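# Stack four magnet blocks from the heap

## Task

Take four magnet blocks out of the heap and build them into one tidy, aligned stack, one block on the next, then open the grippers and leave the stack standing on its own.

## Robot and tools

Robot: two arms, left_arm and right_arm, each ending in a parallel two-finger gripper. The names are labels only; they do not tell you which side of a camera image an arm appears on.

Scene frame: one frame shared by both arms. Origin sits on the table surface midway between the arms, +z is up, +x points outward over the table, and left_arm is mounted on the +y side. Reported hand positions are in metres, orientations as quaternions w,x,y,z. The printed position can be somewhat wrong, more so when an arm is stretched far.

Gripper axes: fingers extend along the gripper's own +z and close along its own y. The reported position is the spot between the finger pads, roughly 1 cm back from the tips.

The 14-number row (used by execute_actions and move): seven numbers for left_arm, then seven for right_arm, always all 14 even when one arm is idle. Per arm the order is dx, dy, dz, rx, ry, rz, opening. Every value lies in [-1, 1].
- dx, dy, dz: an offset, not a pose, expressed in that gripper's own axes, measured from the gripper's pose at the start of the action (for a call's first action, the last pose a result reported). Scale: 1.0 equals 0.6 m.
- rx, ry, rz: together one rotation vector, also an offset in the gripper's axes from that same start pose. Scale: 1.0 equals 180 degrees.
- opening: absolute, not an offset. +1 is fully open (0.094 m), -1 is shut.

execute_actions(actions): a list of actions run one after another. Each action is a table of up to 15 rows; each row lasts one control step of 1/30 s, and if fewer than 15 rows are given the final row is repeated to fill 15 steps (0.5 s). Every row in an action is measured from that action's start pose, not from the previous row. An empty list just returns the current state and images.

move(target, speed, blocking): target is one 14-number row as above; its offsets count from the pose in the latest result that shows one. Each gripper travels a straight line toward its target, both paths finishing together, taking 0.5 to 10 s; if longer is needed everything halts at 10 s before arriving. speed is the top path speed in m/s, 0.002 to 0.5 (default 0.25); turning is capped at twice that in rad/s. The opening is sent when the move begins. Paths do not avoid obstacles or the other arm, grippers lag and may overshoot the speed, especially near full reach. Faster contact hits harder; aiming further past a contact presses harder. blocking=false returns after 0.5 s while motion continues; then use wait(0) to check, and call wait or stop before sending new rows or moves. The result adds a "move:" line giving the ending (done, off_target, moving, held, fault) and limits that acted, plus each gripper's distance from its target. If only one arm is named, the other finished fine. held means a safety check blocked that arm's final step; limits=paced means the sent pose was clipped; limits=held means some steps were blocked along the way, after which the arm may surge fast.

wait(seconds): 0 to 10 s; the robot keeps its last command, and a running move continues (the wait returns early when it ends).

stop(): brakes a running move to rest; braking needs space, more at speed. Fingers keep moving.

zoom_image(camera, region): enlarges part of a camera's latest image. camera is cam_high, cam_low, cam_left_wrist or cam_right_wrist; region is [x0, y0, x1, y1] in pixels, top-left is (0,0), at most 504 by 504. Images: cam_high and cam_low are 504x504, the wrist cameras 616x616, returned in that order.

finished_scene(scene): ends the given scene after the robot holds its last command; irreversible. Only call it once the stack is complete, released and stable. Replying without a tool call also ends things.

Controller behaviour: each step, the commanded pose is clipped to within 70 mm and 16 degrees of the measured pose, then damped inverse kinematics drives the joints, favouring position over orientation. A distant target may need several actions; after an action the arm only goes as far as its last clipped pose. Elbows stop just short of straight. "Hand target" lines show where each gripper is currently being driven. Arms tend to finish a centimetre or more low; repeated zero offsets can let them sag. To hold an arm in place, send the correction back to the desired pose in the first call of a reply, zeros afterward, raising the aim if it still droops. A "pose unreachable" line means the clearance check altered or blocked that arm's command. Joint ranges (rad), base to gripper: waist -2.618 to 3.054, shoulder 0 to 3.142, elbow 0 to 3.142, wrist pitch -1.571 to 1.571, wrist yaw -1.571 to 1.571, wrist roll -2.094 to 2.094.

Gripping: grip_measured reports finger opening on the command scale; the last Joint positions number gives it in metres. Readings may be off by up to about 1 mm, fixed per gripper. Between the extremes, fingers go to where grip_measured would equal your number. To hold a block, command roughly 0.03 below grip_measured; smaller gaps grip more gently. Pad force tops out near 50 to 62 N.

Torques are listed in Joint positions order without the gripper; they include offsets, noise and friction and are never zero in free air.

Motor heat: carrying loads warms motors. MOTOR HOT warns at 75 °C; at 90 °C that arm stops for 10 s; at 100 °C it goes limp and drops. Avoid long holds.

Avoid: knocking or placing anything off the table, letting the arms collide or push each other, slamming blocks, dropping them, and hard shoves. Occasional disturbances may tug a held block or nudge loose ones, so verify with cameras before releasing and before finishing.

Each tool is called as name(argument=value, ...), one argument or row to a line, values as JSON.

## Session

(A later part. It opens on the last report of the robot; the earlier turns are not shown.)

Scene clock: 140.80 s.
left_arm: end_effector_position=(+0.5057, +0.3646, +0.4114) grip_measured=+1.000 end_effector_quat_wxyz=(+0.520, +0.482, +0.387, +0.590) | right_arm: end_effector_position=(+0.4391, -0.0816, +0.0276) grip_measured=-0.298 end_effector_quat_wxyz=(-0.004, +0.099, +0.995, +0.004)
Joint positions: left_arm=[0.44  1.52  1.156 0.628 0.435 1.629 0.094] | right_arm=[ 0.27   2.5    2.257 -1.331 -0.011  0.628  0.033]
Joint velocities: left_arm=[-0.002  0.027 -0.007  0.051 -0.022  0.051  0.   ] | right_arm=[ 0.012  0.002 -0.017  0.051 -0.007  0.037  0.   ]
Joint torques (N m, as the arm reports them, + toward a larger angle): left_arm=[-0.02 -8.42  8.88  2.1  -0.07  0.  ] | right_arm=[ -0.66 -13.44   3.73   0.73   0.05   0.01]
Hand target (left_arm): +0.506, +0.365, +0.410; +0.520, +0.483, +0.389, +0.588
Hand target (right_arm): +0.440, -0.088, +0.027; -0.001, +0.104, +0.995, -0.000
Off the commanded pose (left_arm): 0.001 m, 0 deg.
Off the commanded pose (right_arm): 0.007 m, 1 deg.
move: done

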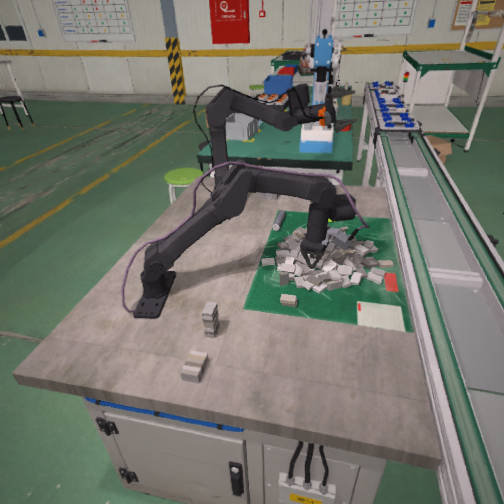

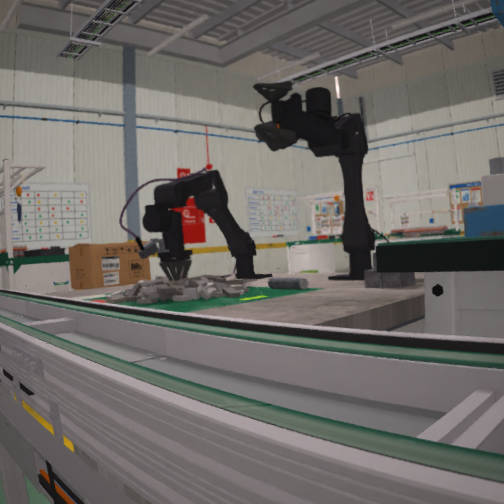

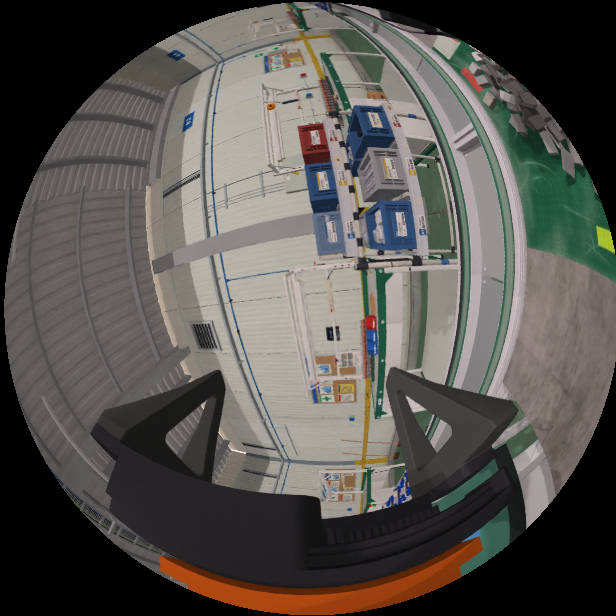

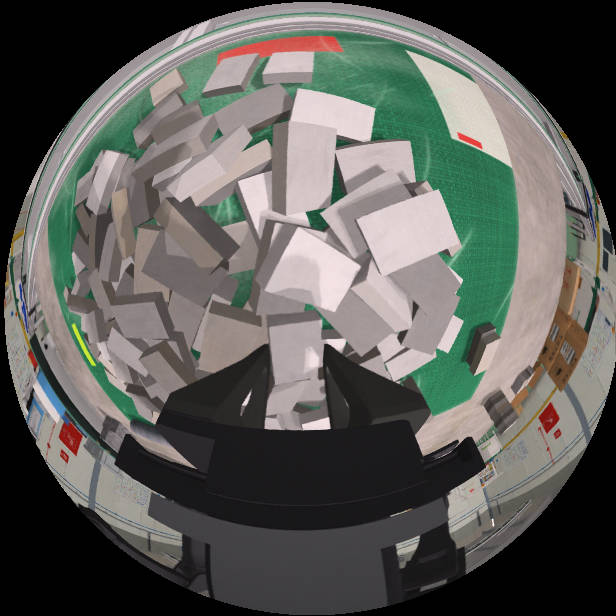

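execute_actions(
  actions=[
    [[0,0,0,0,0,0,1,0,0,0,0,0,0,-0.33],[0,0,0,0,0,0,1,0,0,0,0,0,0,-0.36],[0,0,0,0,0,0,1,0,0,0,0,0,0,-0.39],[0,0,0,0,0,0,1,0,0,0,0,0,0,-0.41],[0,0,0,0,0,0,1,0,0,0,0,0,0,-0.43],[0,0,0,0,0,0,1,0,0,0,0,0,0,-0.445],[0,0,0,0,0,0,1,0,0,0,0,0,0,-0.46],[0,0,0,0,0,0,1,0,0,0,0,0,0,-0.47],[0,0,0,0,0,0,1,0,0,0,0,0,0,-0.48],[0,0,0,0,0,0,1,0,0,0,0,0,0,-0.49],[0,0,0,0,0,0,1,0,0,0,0,0,0,-0.505]],
  ],
)

zoom_image(
  camera="cam_right_wrist",
  region=[190, 250, 410, 430],
)

Scene clock: 143.33 s.
left_arm: end_effector_position=(+0.5054, +0.3645, +0.4124) grip_measured=+1.000 end_effector_quat_wxyz=(+0.520, +0.481, +0.386, +0.591) | right_arm: end_effector_position=(+0.4389, -0.0822, +0.0276) grip_measured=-0.459 end_effector_quat_wxyz=(-0.004, +0.099, +0.995, +0.002)
Joint positions: left_arm=[0.44  1.52  1.156 0.632 0.435 1.629 0.094] | right_arm=[ 0.27   2.5    2.257 -1.333 -0.008  0.628  0.025]
Joint velocities: left_arm=[-0.007  0.017 -0.002 -0.022  0.007 -0.037  0.   ] | right_arm=[ 0.007  0.002 -0.007 -0.007 -0.022  0.066 -0.001]
Joint torques (N m, as the arm reports them, + toward a larger angle): left_arm=[-0.01 -8.42  8.87  2.1  -0.08  0.  ] | right_arm=[  0.02 -12.45   5.67   0.61  -0.06   0.02]
Hand target (left_arm): +0.506, +0.365, +0.411; +0.520, +0.482, +0.387, +0.590
Hand target (right_arm): +0.439, -0.082, +0.028; -0.004, +0.099, +0.995, +0.004
Off the commanded pose (left_arm): 0.001 m, 0 deg.
Off the commanded pose (right_arm): 0.001 m, 0 deg.

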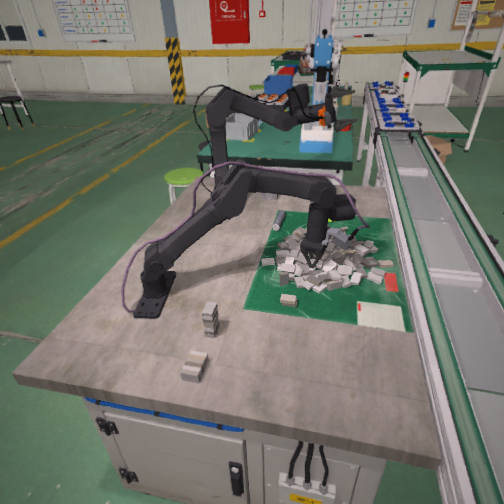

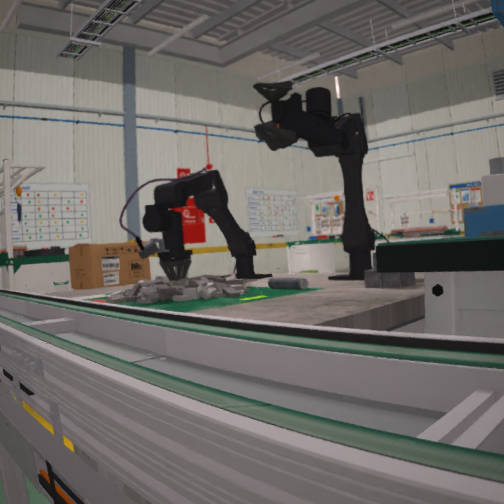

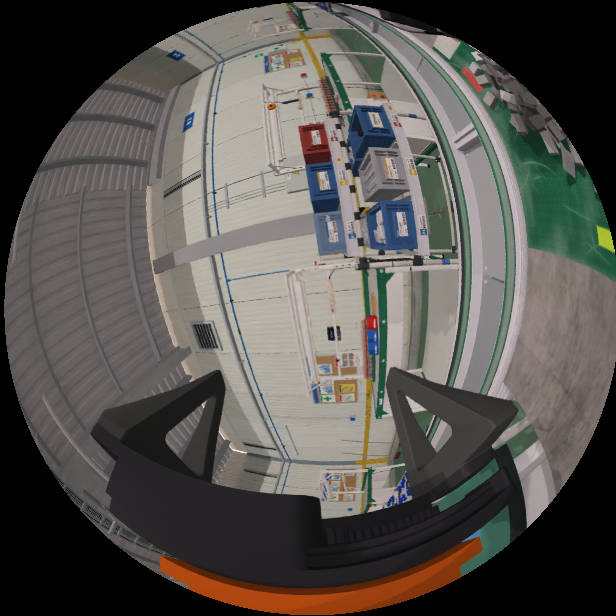

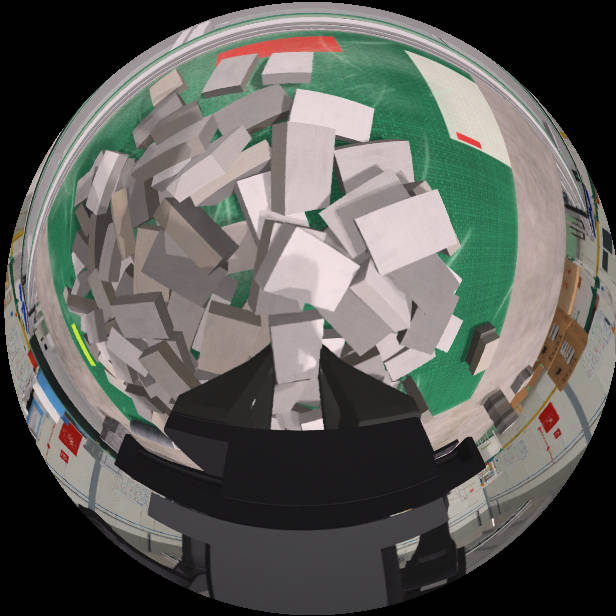

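Region (190, 250, 410, 430) of cam_right_wrist's 616x616 image, scaled by 2.291, with more detail than that image has; it fills the top 412 rows of this view, and the rest is white.

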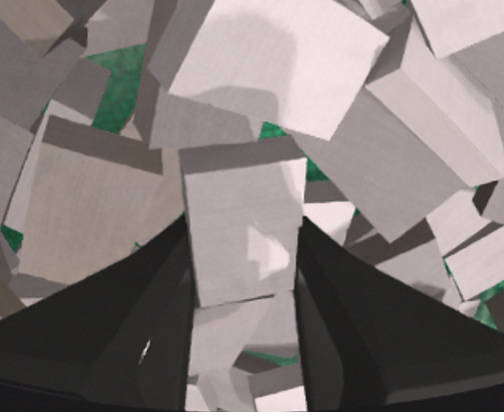

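move(
  target=[0,0,0,0,0,0,1,0.01,0,-0.065,0,0,0,-0.505],
  speed=0.1,
)

zoom_image(
  camera="cam_right_wrist",
  region=[190, 250, 410, 430],
)

Scene clock: 145.30 s.
left_arm: end_effector_position=(+0.5052, +0.3644, +0.4134) grip_measured=+1.000 end_effector_quat_wxyz=(+0.521, +0.480, +0.384, +0.592) | right_arm: end_effector_position=(+0.4306, -0.0860, +0.0513) grip_measured=-0.459 end_effector_quat_wxyz=(-0.018, +0.099, +0.995, -0.006)
Joint positions: left_arm=[0.44  1.52  1.156 0.636 0.435 1.629 0.094] | right_arm=[ 0.27   2.5    2.35  -1.459 -0.008  0.628  0.025]
Joint velocities: left_arm=[0.022 0.007 0.012 0.022 0.022 0.022 0.   ] | right_arm=[-0.007 -0.002 -0.002 -0.007 -0.051 -0.037 -0.   ]
Joint torques (N m, as the arm reports them, + toward a larger angle): left_arm=[-0.02 -8.4   8.87  2.1  -0.07  0.  ] | right_arm=[  0.57 -13.46   7.81   0.35  -0.05   0.09]
Hand target (left_arm): +0.505, +0.365, +0.412; +0.520, +0.481, +0.385, +0.591
Hand target (right_arm): +0.433, -0.081, +0.067; -0.004, +0.099, +0.995, +0.003
Off the commanded pose (left_arm): 0.001 m, 0 deg.
Off the commanded pose (right_arm): 0.016 m, 2 deg.
move: off_target (right_arm)

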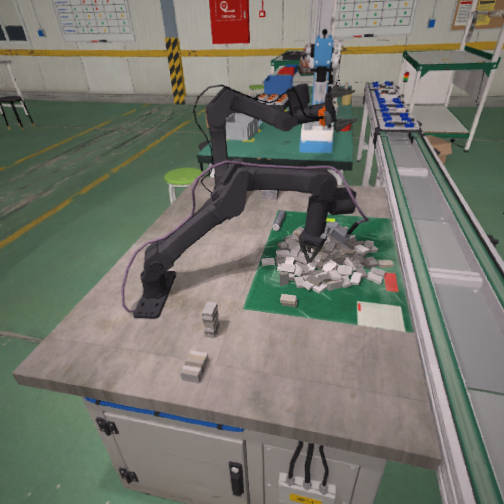

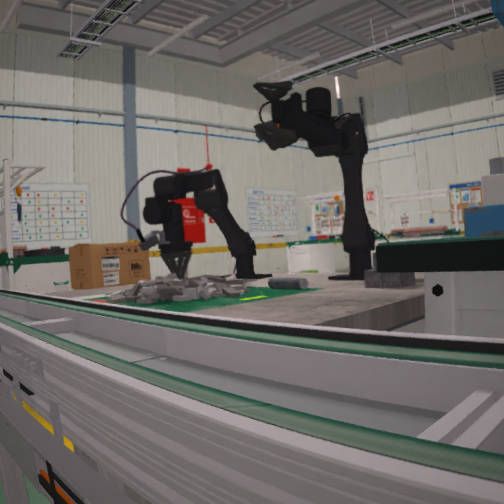

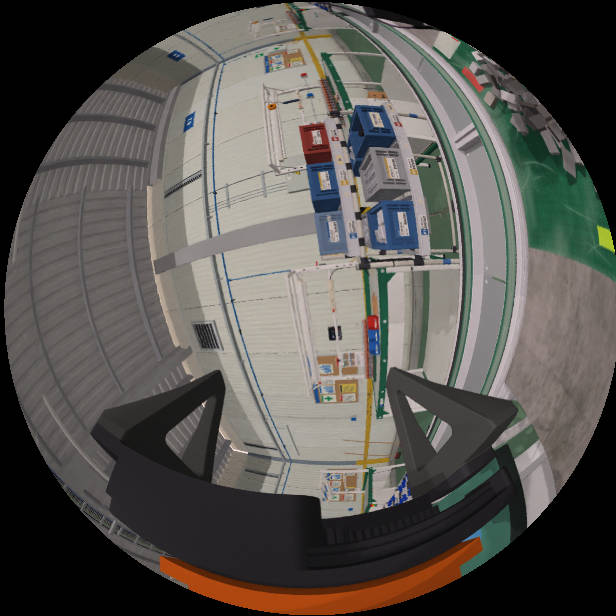

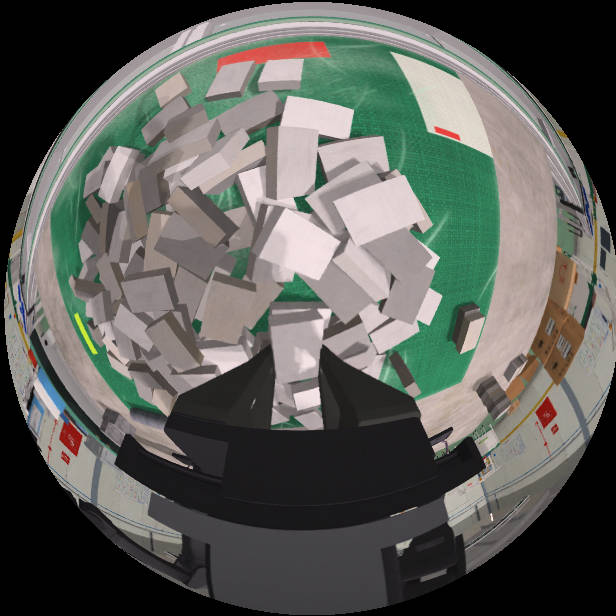

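Region (190, 250, 410, 430) of cam_right_wrist's 616x616 image, scaled by 2.291, with more detail than that image has; it fills the top 412 rows of this view, and the rest is white.

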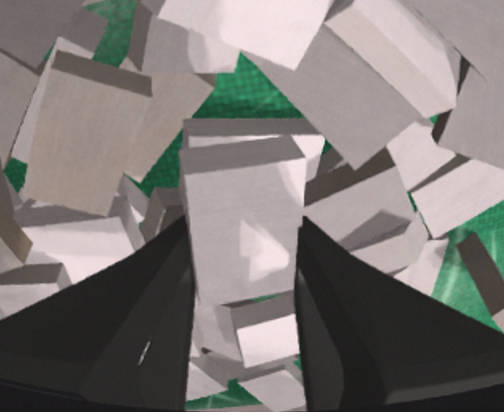

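move(
  target=[0,0,0,0,0,0,1,0.028,-0.288,-0.013,0.07,-0.018,-0.063,-0.505],
  speed=0.25,
)

zoom_image(
  camera="cam_right_wrist",
  region=[190, 250, 410, 430],
)

Scene clock: 155.87 s.
left_arm: end_effector_position=(+0.5049, +0.3643, +0.4144) grip_measured=+1.000 end_effector_quat_wxyz=(+0.521, +0.480, +0.382, +0.594) | right_arm: end_effector_position=(+0.3817, -0.2497, +0.0583) grip_measured=-0.460 end_effector_quat_wxyz=(-0.011, +0.003, +0.994, -0.110)
Joint positions: left_arm=[0.44  1.52  1.156 0.641 0.435 1.629 0.094] | right_arm=[ 0.03   2.078  1.65  -1.206  0.211  0.201  0.025]
Joint velocities: left_arm=[ 0.007  0.012  0.007 -0.051 -0.051  0.007  0.   ] | right_arm=[-0.012  0.002  0.002 -0.022 -0.066 -0.037 -0.001]
Joint torques (N m, as the arm reports them, + toward a larger angle): left_arm=[-0.02 -8.4   8.86  2.1  -0.08  0.  ] | right_arm=[  0.11 -11.3    3.91   0.55   0.3   -0.06]
Hand target (left_arm): +0.505, +0.364, +0.413; +0.521, +0.480, +0.384, +0.592
Hand target (right_arm): +0.381, -0.253, +0.062; -0.002, -0.002, +0.993, -0.117
Off the commanded pose (left_arm): 0.001 m, 0 deg.
Off the commanded pose (right_arm): 0.005 m, 1 deg.
move: done

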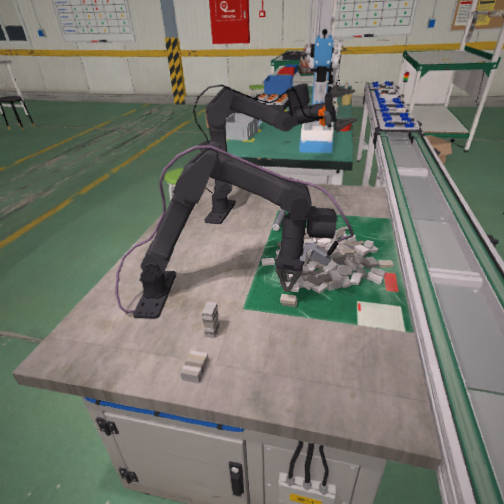

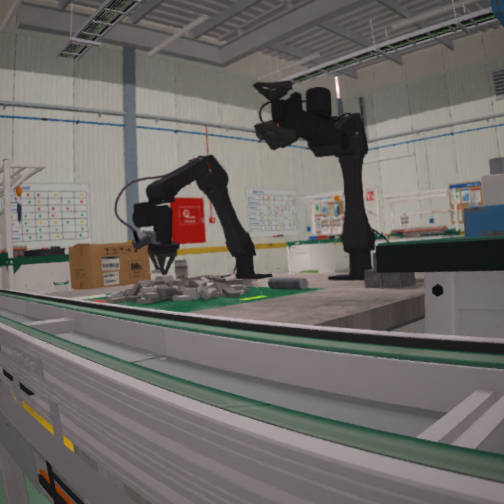

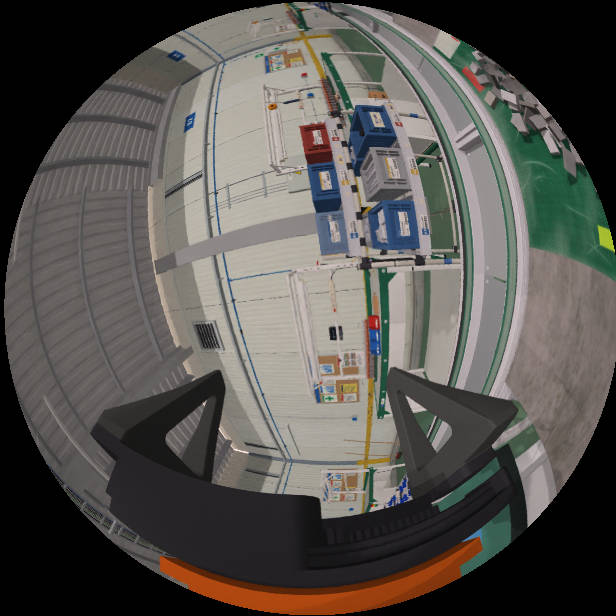

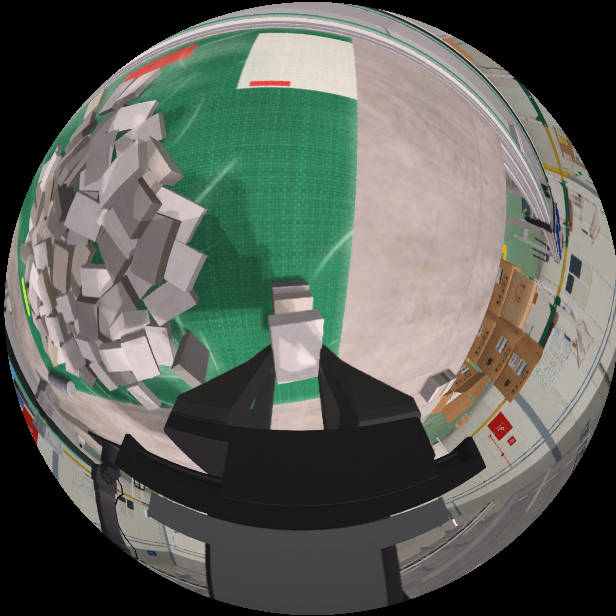

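Region (190, 250, 410, 430) of cam_right_wrist's 616x616 image, scaled by 2.291, with more detail than that image has; it fills the top 412 rows of this view, and the rest is white.

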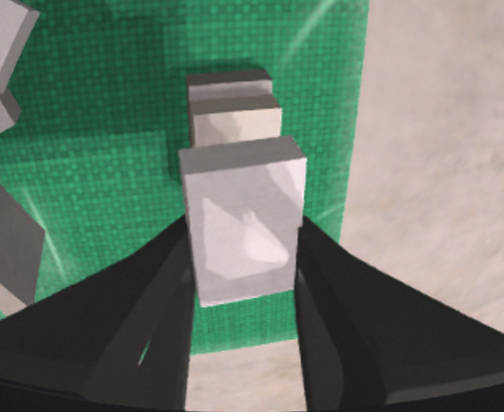

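move(
  target=[0,0,0,0,0,0,1,0.005,0.001,0.042,0.004,-0.003,-0.003,-0.505],
  speed=0.06,
)

zoom_image(
  camera="cam_right_wrist",
  region=[190, 250, 410, 430],
)

zoom_image(
  camera="cam_high",
  region=[250, 255, 340, 325],
)

Scene clock: 158.60 s.
left_arm: end_effector_position=(+0.5047, +0.3642, +0.4154) grip_measured=+1.000 end_effector_quat_wxyz=(+0.521, +0.479, +0.381, +0.595) | right_arm: end_effector_position=(+0.3803, -0.2500, +0.0376) grip_measured=-0.460 end_effector_quat_wxyz=(-0.004, +0.000, +0.994, -0.108)
Joint positions: left_arm=[0.44  1.52  1.156 0.646 0.435 1.629 0.094] | right_arm=[ 0.03   2.078  1.566 -1.109  0.212  0.195  0.025]
Joint velocities: left_arm=[-0.012 -0.002 -0.007  0.037 -0.007 -0.022  0.   ] | right_arm=[ 0.007 -0.017  0.002 -0.022  0.007  0.022  0.001]
Joint torques (N m, as the arm reports them, + toward a larger angle): left_arm=[-0.03 -8.4   8.86  2.09 -0.08  0.  ] | right_arm=[-0.32 -9.56  4.01  0.58  0.23 -0.05]
Hand target (left_arm): +0.505, +0.364, +0.414; +0.521, +0.480, +0.382, +0.594
Hand target (right_arm): +0.378, -0.255, +0.034; -0.007, -0.002, +0.993, -0.116
Off the commanded pose (left_arm): 0.001 m, 0 deg.
Off the commanded pose (right_arm): 0.006 m, 1 deg.
move: done

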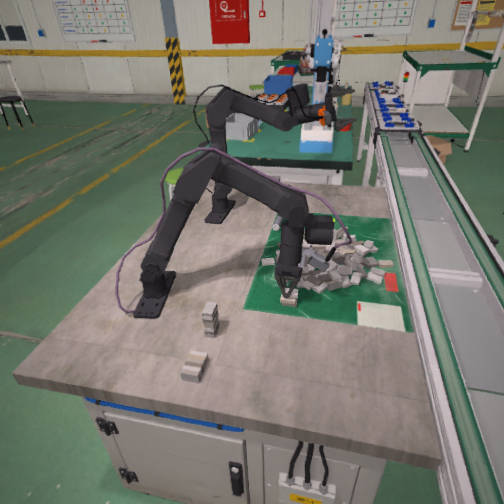

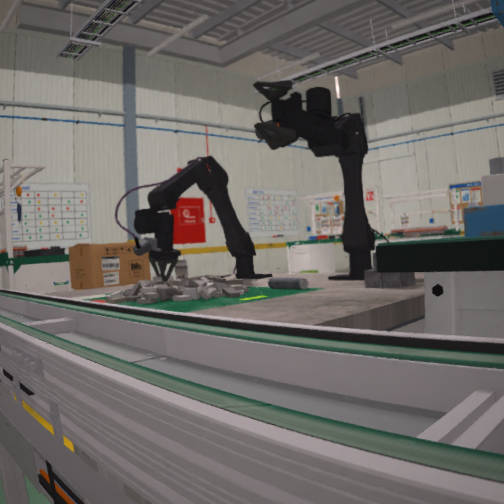

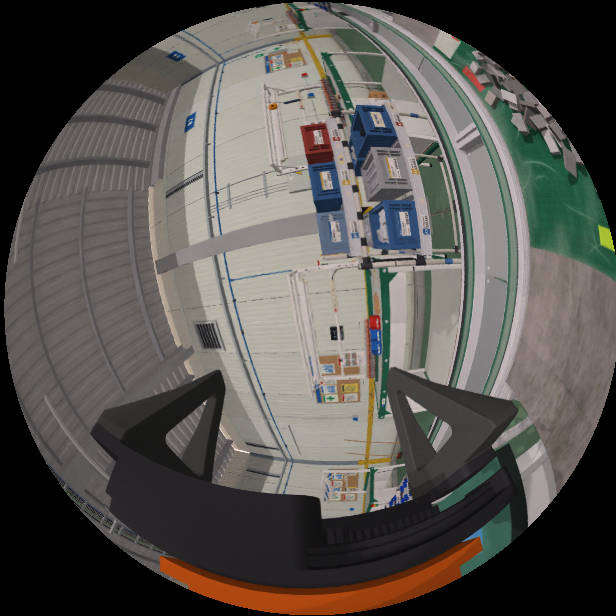

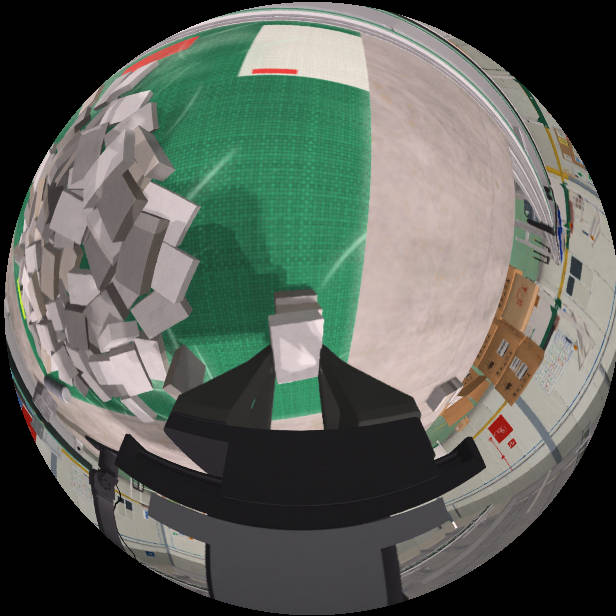

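Region (190, 250, 410, 430) of cam_right_wrist's 616x616 image, scaled by 2.291, with more detail than that image has; it fills the top 412 rows of this view, and the rest is white.

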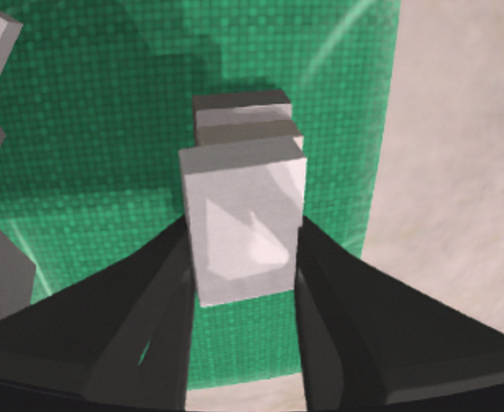

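Region (250, 255, 340, 325) of cam_high's 504x504 image, scaled by 5.600, with more detail than that image has.

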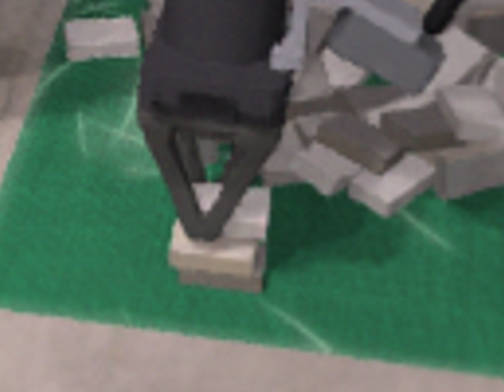

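execute_actions(
  actions=[
    [[0,0,0,0,0,0,1,0.003,-0.009,0.008,0.004,0.005,0,-0.505],[0,0,0,0,0,0,1,0.004,-0.011,0.011,0.005,0.007,0,-0.505],[0,0,0,0,0,0,1,0.004,-0.011,0.014,0.005,0.009,0,-0.505],[0,0,0,0,0,0,1,0.004,-0.010,0.017,0.005,0.009,0,-0.505],[0,0,0,0,0,0,1,0.004,-0.009,0.02,0.005,0.009,0,-0.505],[0,0,0,0,0,0,1,0.004,-0.009,0.022,0.005,0.009,0,-0.505],[0,0,0,0,0,0,1,0.004,-0.008,0.024,0.005,0.009,0,-0.505],[0,0,0,0,0,0,1,0.004,-0.008,0.026,0.005,0.009,0,-0.505]],
  ],
)

zoom_image(
  camera="cam_right_wrist",
  region=[190, 250, 410, 430],
)

zoom_image(
  camera="cam_high",
  region=[250, 255, 340, 325],
)

Scene clock: 161.00 s.
left_arm: end_effector_position=(+0.5044, +0.3641, +0.4164) grip_measured=+1.000 end_effector_quat_wxyz=(+0.522, +0.478, +0.379, +0.596) | right_arm: end_effector_position=(+0.3801, -0.2520, +0.0303) grip_measured=-0.460 end_effector_quat_wxyz=(-0.012, +0.002, +0.994, -0.110)
Joint positions: left_arm=[0.44  1.52  1.156 0.65  0.435 1.629 0.094] | right_arm=[ 0.025  2.098  1.566 -1.103  0.212  0.194  0.025]
Joint velocities: left_arm=[ 0.002 -0.017 -0.012  0.007 -0.037  0.007  0.   ] | right_arm=[ 0.007  0.017 -0.022 -0.037 -0.022 -0.051  0.   ]
Joint torques (N m, as the arm reports them, + toward a larger angle): left_arm=[-0.02 -8.4   8.85  2.09 -0.08  0.  ] | right_arm=[-0.92 -8.88  4.39  0.54  0.2  -0.06]
Hand target (left_arm): +0.505, +0.364, +0.415; +0.521, +0.479, +0.381, +0.595
Hand target (right_arm): +0.378, -0.258, +0.024; -0.018, +0.002, +0.993, -0.116
Off the commanded pose (left_arm): 0.001 m, 0 deg.
Off the commanded pose (right_arm): 0.009 m, 1 deg.

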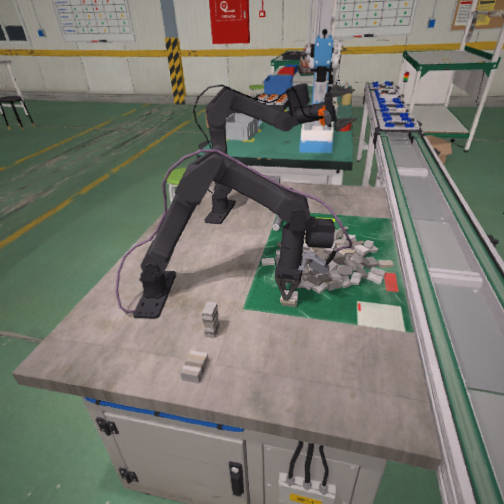

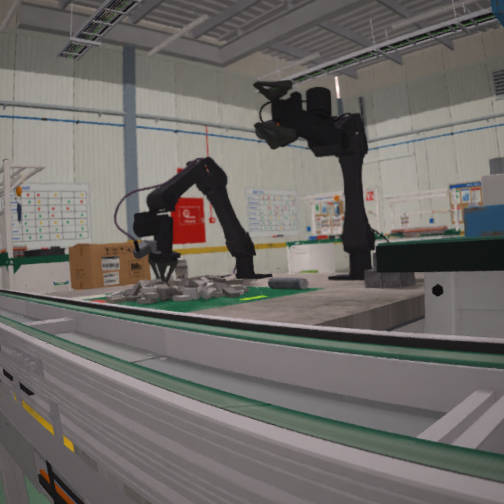

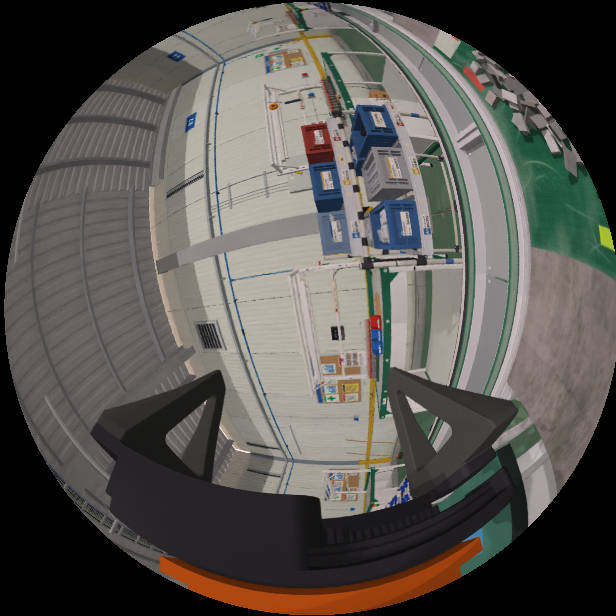

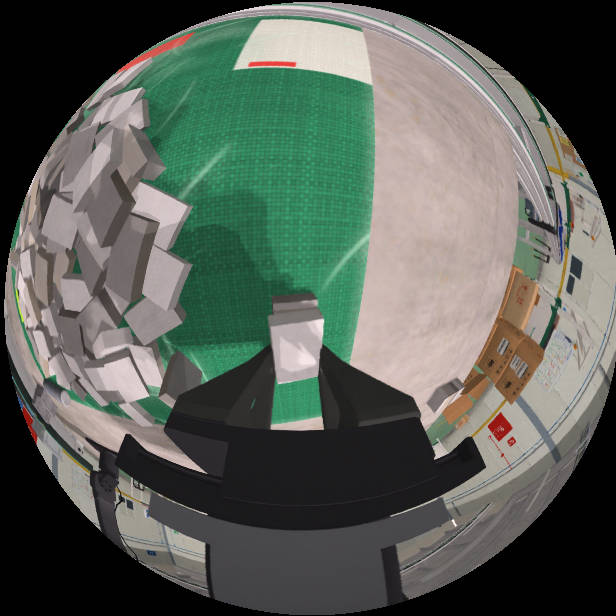

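Region (190, 250, 410, 430) of cam_right_wrist's 616x616 image, scaled by 2.291, with more detail than that image has; it fills the top 412 rows of this view, and the rest is white.

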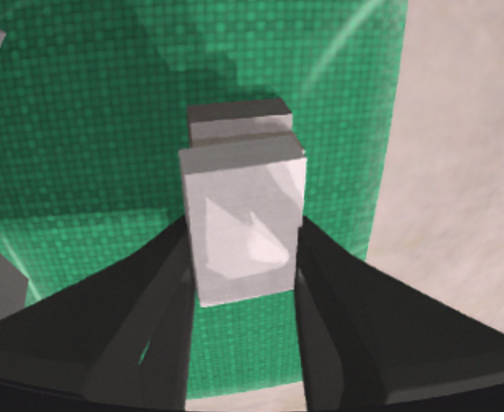

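Region (250, 255, 340, 325) of cam_high's 504x504 image, scaled by 5.600, with more detail than that image has.

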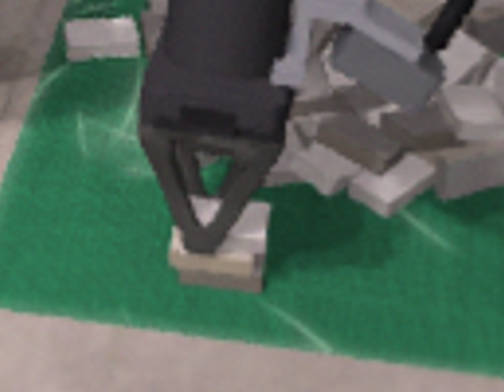

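Continue down ~3.5 mm.

execute_actions(
  actions=[
    [[0,0,0,0,0,0,1,0.003,0,0.010,0.002,0.005,0,-0.505],[0,0,0,0,0,0,1,0.003,0,0.012,0.002,0.005,0,-0.505],[0,0,0,0,0,0,1,0.003,0.001,0.013,0.002,0.005,0,-0.505],[0,0,0,0,0,0,1,0.003,0.001,0.014,0.002,0.005,0,-0.505],[0,0,0,0,0,0,1,0.003,0.001,0.015,0.002,0.005,0,-0.505],[0,0,0,0,0,0,1,0.003,0.001,0.016,0.002,0.005,0,-0.505],[0,0,0,0,0,0,1,0.003,0.002,0.017,0.002,0.005,0,-0.505],[0,0,0,0,0,0,1,0.003,0.002,0.018,0.002,0.005,0,-0.505]],
  ],
)

zoom_image(
  camera="cam_right_wrist",
  region=[190, 250, 410, 430],
)

zoom_image(
  camera="cam_high",
  region=[250, 255, 340, 325],
)

Scene clock: 162.77 s.
left_arm: end_effector_position=(+0.5042, +0.3640, +0.4173) grip_measured=+1.000 end_effector_quat_wxyz=(+0.522, +0.477, +0.378, +0.597) | right_arm: end_effector_position=(+0.3816, -0.2517, +0.0302) grip_measured=-0.460 end_effector_quat_wxyz=(-0.009, +0.002, +0.994, -0.109)
Joint positions: left_arm=[0.44  1.52  1.156 0.654 0.435 1.629 0.094] | right_arm=[ 0.025  2.098  1.566 -1.097  0.212  0.194  0.025]
Joint velocities: left_arm=[-0.002  0.002 -0.007 -0.022 -0.022  0.081  0.   ] | right_arm=[-0.007  0.007 -0.002  0.022  0.007 -0.051 -0.001]
Joint torques (N m, as the arm reports them, + toward a larger angle): left_arm=[-0.01 -8.41  8.86  2.07 -0.08  0.  ] | right_arm=[-0.04 -8.29  4.21  0.56  0.13  0.05]
Hand target (left_arm): +0.504, +0.364, +0.416; +0.522, +0.478, +0.379, +0.596
Hand target (right_arm): +0.378, -0.253, +0.020; -0.020, +0.002, +0.993, -0.113
Off the commanded pose (left_arm): 0.001 m, 0 deg.
Off the commanded pose (right_arm): 0.011 m, 1 deg.

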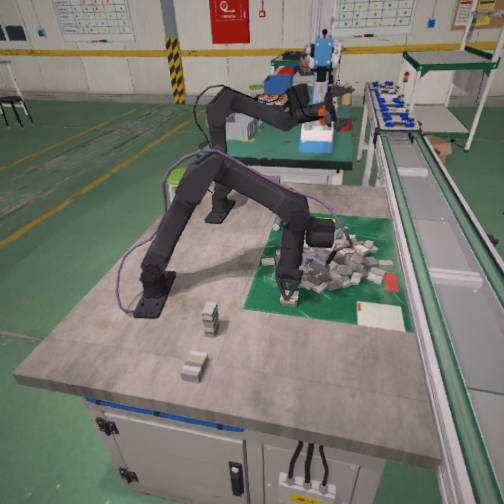

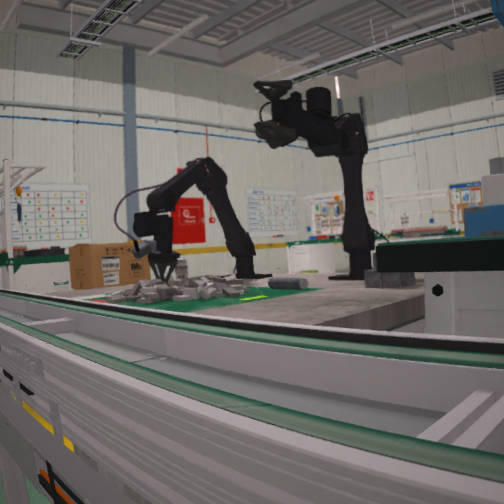

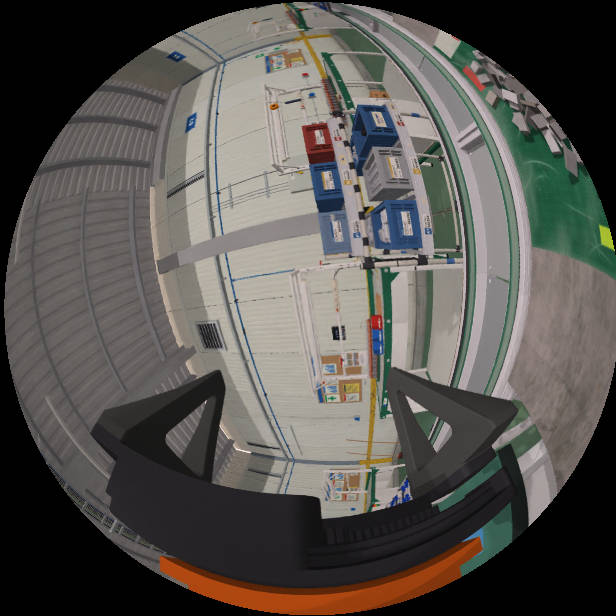

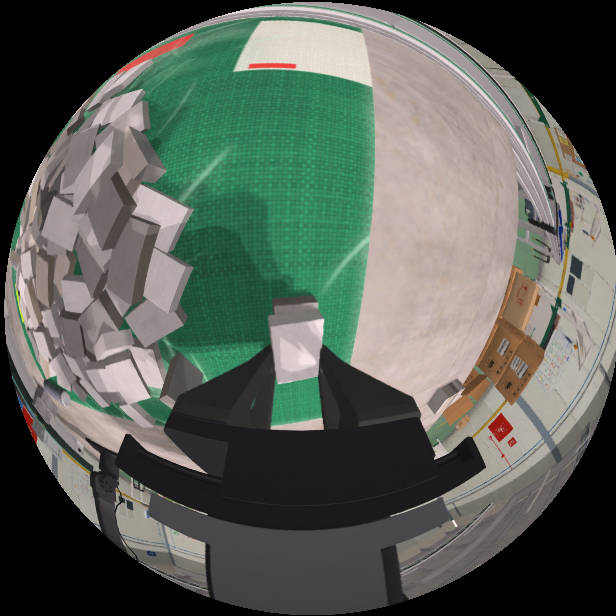

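Region (190, 250, 410, 430) of cam_right_wrist's 616x616 image, scaled by 2.291, with more detail than that image has; it fills the top 412 rows of this view, and the rest is white.

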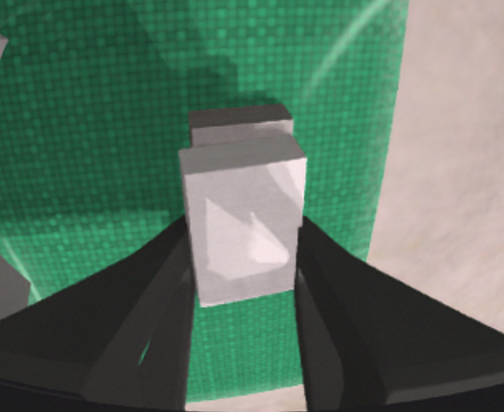

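Region (250, 255, 340, 325) of cam_high's 504x504 image, scaled by 5.600, with more detail than that image has.

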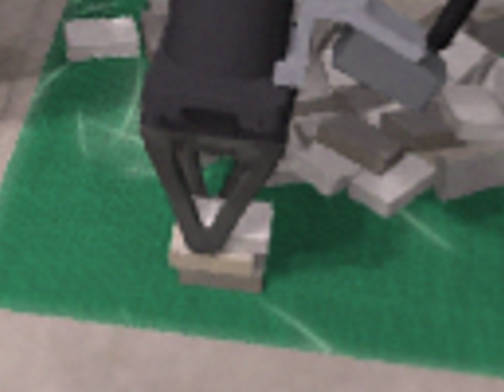

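execute_actions(
  actions=[
    [[0,0,0,0,0,0,1,0,0,0.004,0,0,0,-0.485],[0,0,0,0,0,0,1,0,0,0.002,0,0,0,-0.47],[0,0,0,0,0,0,1,0,0,0,0,0,0,-0.46],[0,0,0,0,0,0,1,0,0,0,0,0,0,-0.45],[0,0,0,0,0,0,1,0,0,0,0,0,0,-0.435],[0,0,0,0,0,0,1,0,0,0,0,0,0,-0.41],[0,0,0,0,0,0,1,0,0,0,0,0,0,-0.37],[0,0,0,0,0,0,1,0,0,0,0,0,0,-0.31],[0,0,0,0,0,0,1,0,0,0,0,0,0,-0.24],[0,0,0,0,0,0,1,0,0,0,0,0,0,-0.15]],
  ],
)

zoom_image(
  camera="cam_right_wrist",
  region=[190, 250, 410, 430],
)

Scene clock: 165.77 s.
left_arm: end_effector_position=(+0.5039, +0.3639, +0.4182) grip_measured=+1.000 end_effector_quat_wxyz=(+0.522, +0.477, +0.376, +0.599) | right_arm: end_effector_position=(+0.3818, -0.2517, +0.0302) grip_measured=-0.152 end_effector_quat_wxyz=(-0.008, +0.002, +0.994, -0.109)
Joint positions: left_arm=[0.44  1.52  1.156 0.658 0.435 1.629 0.094] | right_arm=[ 0.025  2.098  1.566 -1.097  0.212  0.194  0.04 ]
Joint velocities: left_arm=[-0.007 -0.022  0.007  0.007 -0.051 -0.022  0.   ] | right_arm=[ 0.007  0.012 -0.002 -0.007 -0.007  0.007 -0.001]
Joint torques (N m, as the arm reports them, + toward a larger angle): left_arm=[-0.01 -8.39  8.85  2.11 -0.08  0.  ] | right_arm=[-0.06 -9.64  5.31  0.43  0.11  0.02]
Hand target (left_arm): +0.504, +0.364, +0.417; +0.522, +0.477, +0.378, +0.597
Hand target (right_arm): +0.382, -0.252, +0.030; -0.009, +0.002, +0.994, -0.109
Off the commanded pose (left_arm): 0.001 m, 0 deg.
Off the commanded pose (right_arm): 0.000 m, 0 deg.

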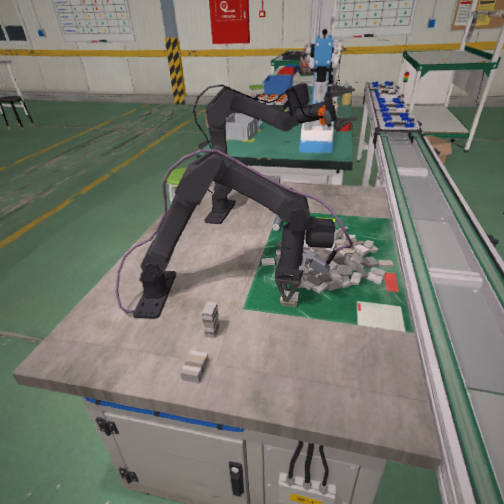

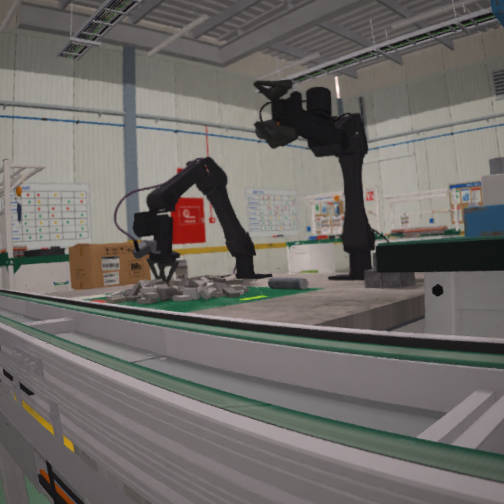

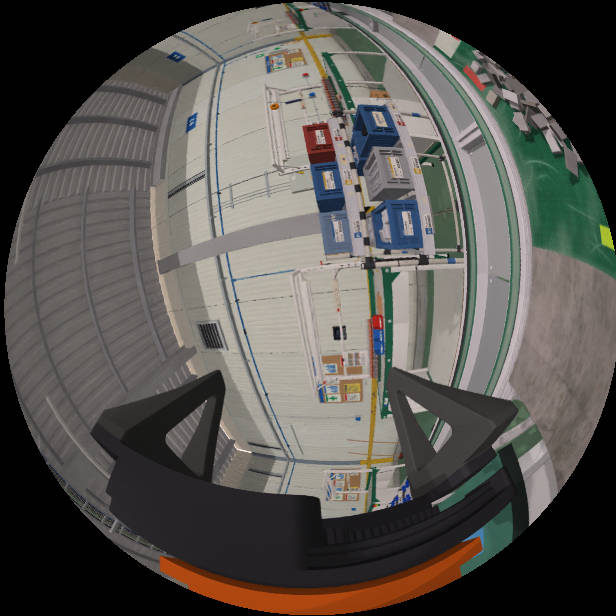

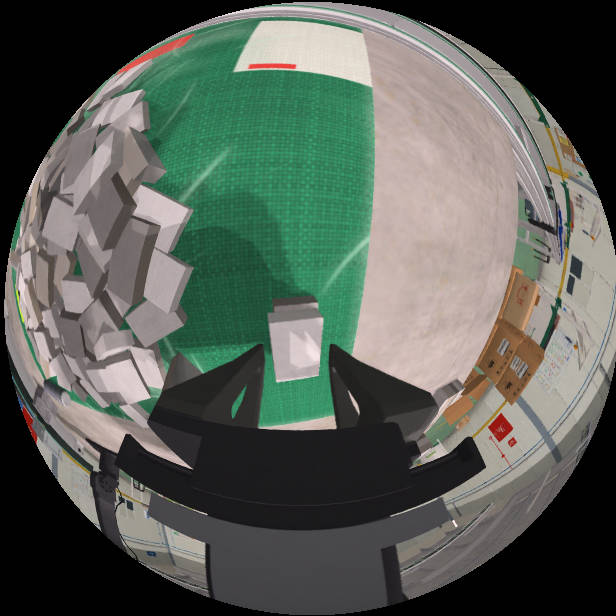

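Region (190, 250, 410, 430) of cam_right_wrist's 616x616 image, scaled by 2.291, with more detail than that image has; it fills the top 412 rows of this view, and the rest is white.

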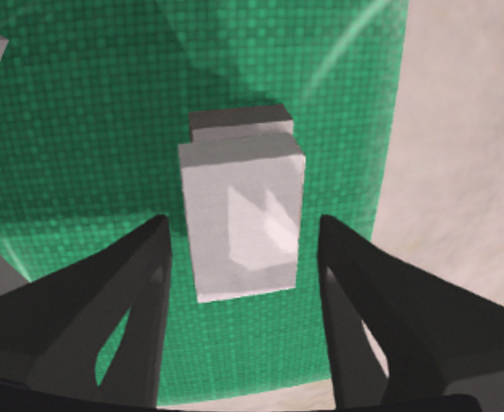

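move(
  target=[0,0,0,0,0,0,1,-0.01,-0.004,0.023,-0.072,-0.005,0,-0.15],
  speed=0.12,
)

zoom_image(
  camera="cam_right_wrist",
  region=[190, 250, 410, 430],
)

Scene clock: 168.97 s.
left_arm: end_effector_position=(+0.5036, +0.3637, +0.4192) grip_measured=+1.000 end_effector_quat_wxyz=(+0.523, +0.476, +0.375, +0.600) | right_arm: end_effector_position=(+0.3909, -0.2562, +0.0175) grip_measured=-0.152 end_effector_quat_wxyz=(-0.002, +0.004, +1.000, -0.004)
Joint positions: left_arm=[0.44  1.52  1.156 0.662 0.435 1.629 0.094] | right_arm=[-0.084  2.098  1.531 -1.008  0.007  0.082  0.04 ]
Joint velocities: left_arm=[ 0.002 -0.007 -0.007 -0.022 -0.007  0.022  0.   ] | right_arm=[ 0.017  0.007 -0.007 -0.022 -0.007 -0.007 -0.001]
Joint torques (N m, as the arm reports them, + toward a larger angle): left_arm=[-0.02 -8.39  8.84  2.08 -0.08  0.  ] | right_arm=[ -0.77 -10.65   3.64   0.68  -0.14  -0.08]
Hand target (left_arm): +0.504, +0.364, +0.418; +0.522, +0.477, +0.376, +0.599
Hand target (right_arm): +0.387, -0.257, +0.017; -0.001, +0.002, +1.000, +0.003
Off the commanded pose (left_arm): 0.001 m, 0 deg.
Off the commanded pose (right_arm): 0.003 m, 1 deg.
move: done

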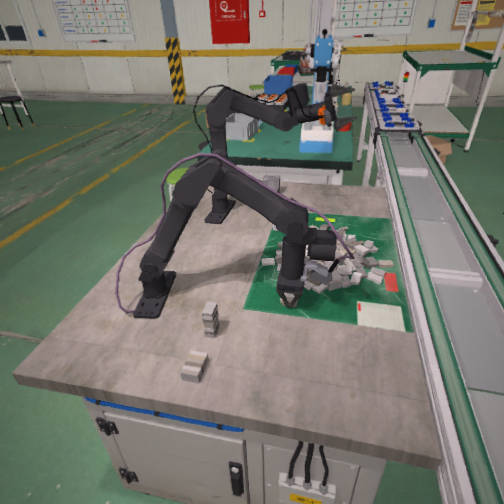

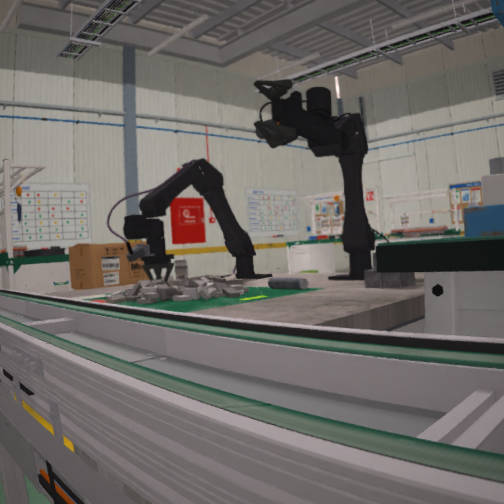

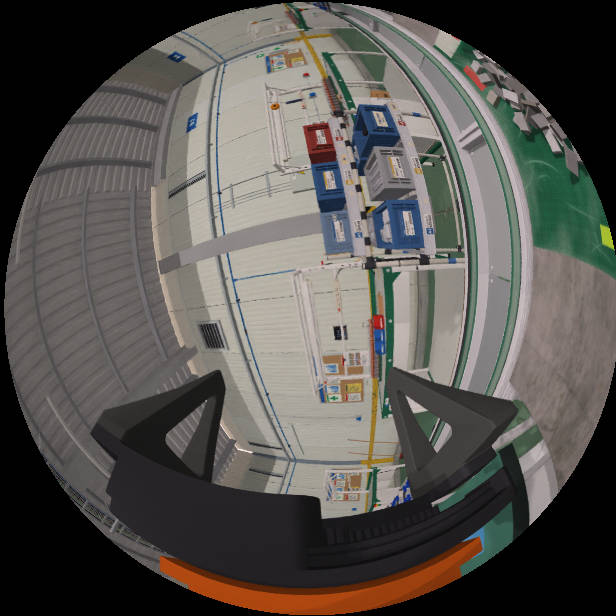

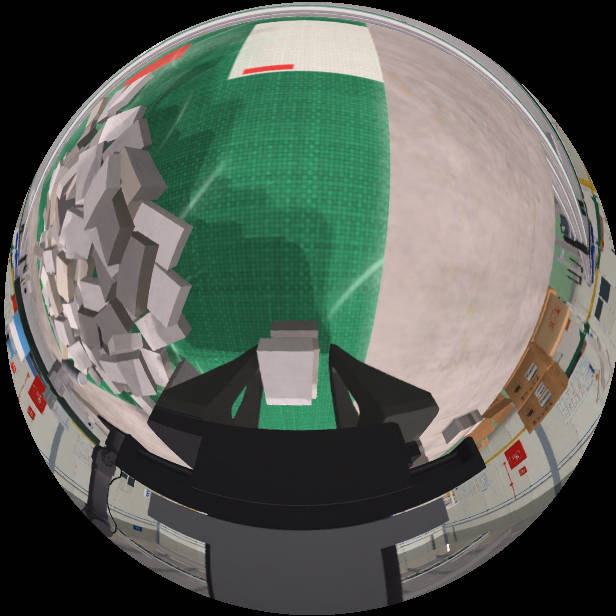

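Region (190, 250, 410, 430) of cam_right_wrist's 616x616 image, scaled by 2.291, with more detail than that image has; it fills the top 412 rows of this view, and the rest is white.

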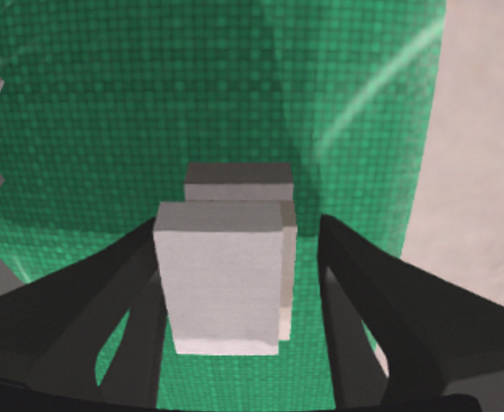

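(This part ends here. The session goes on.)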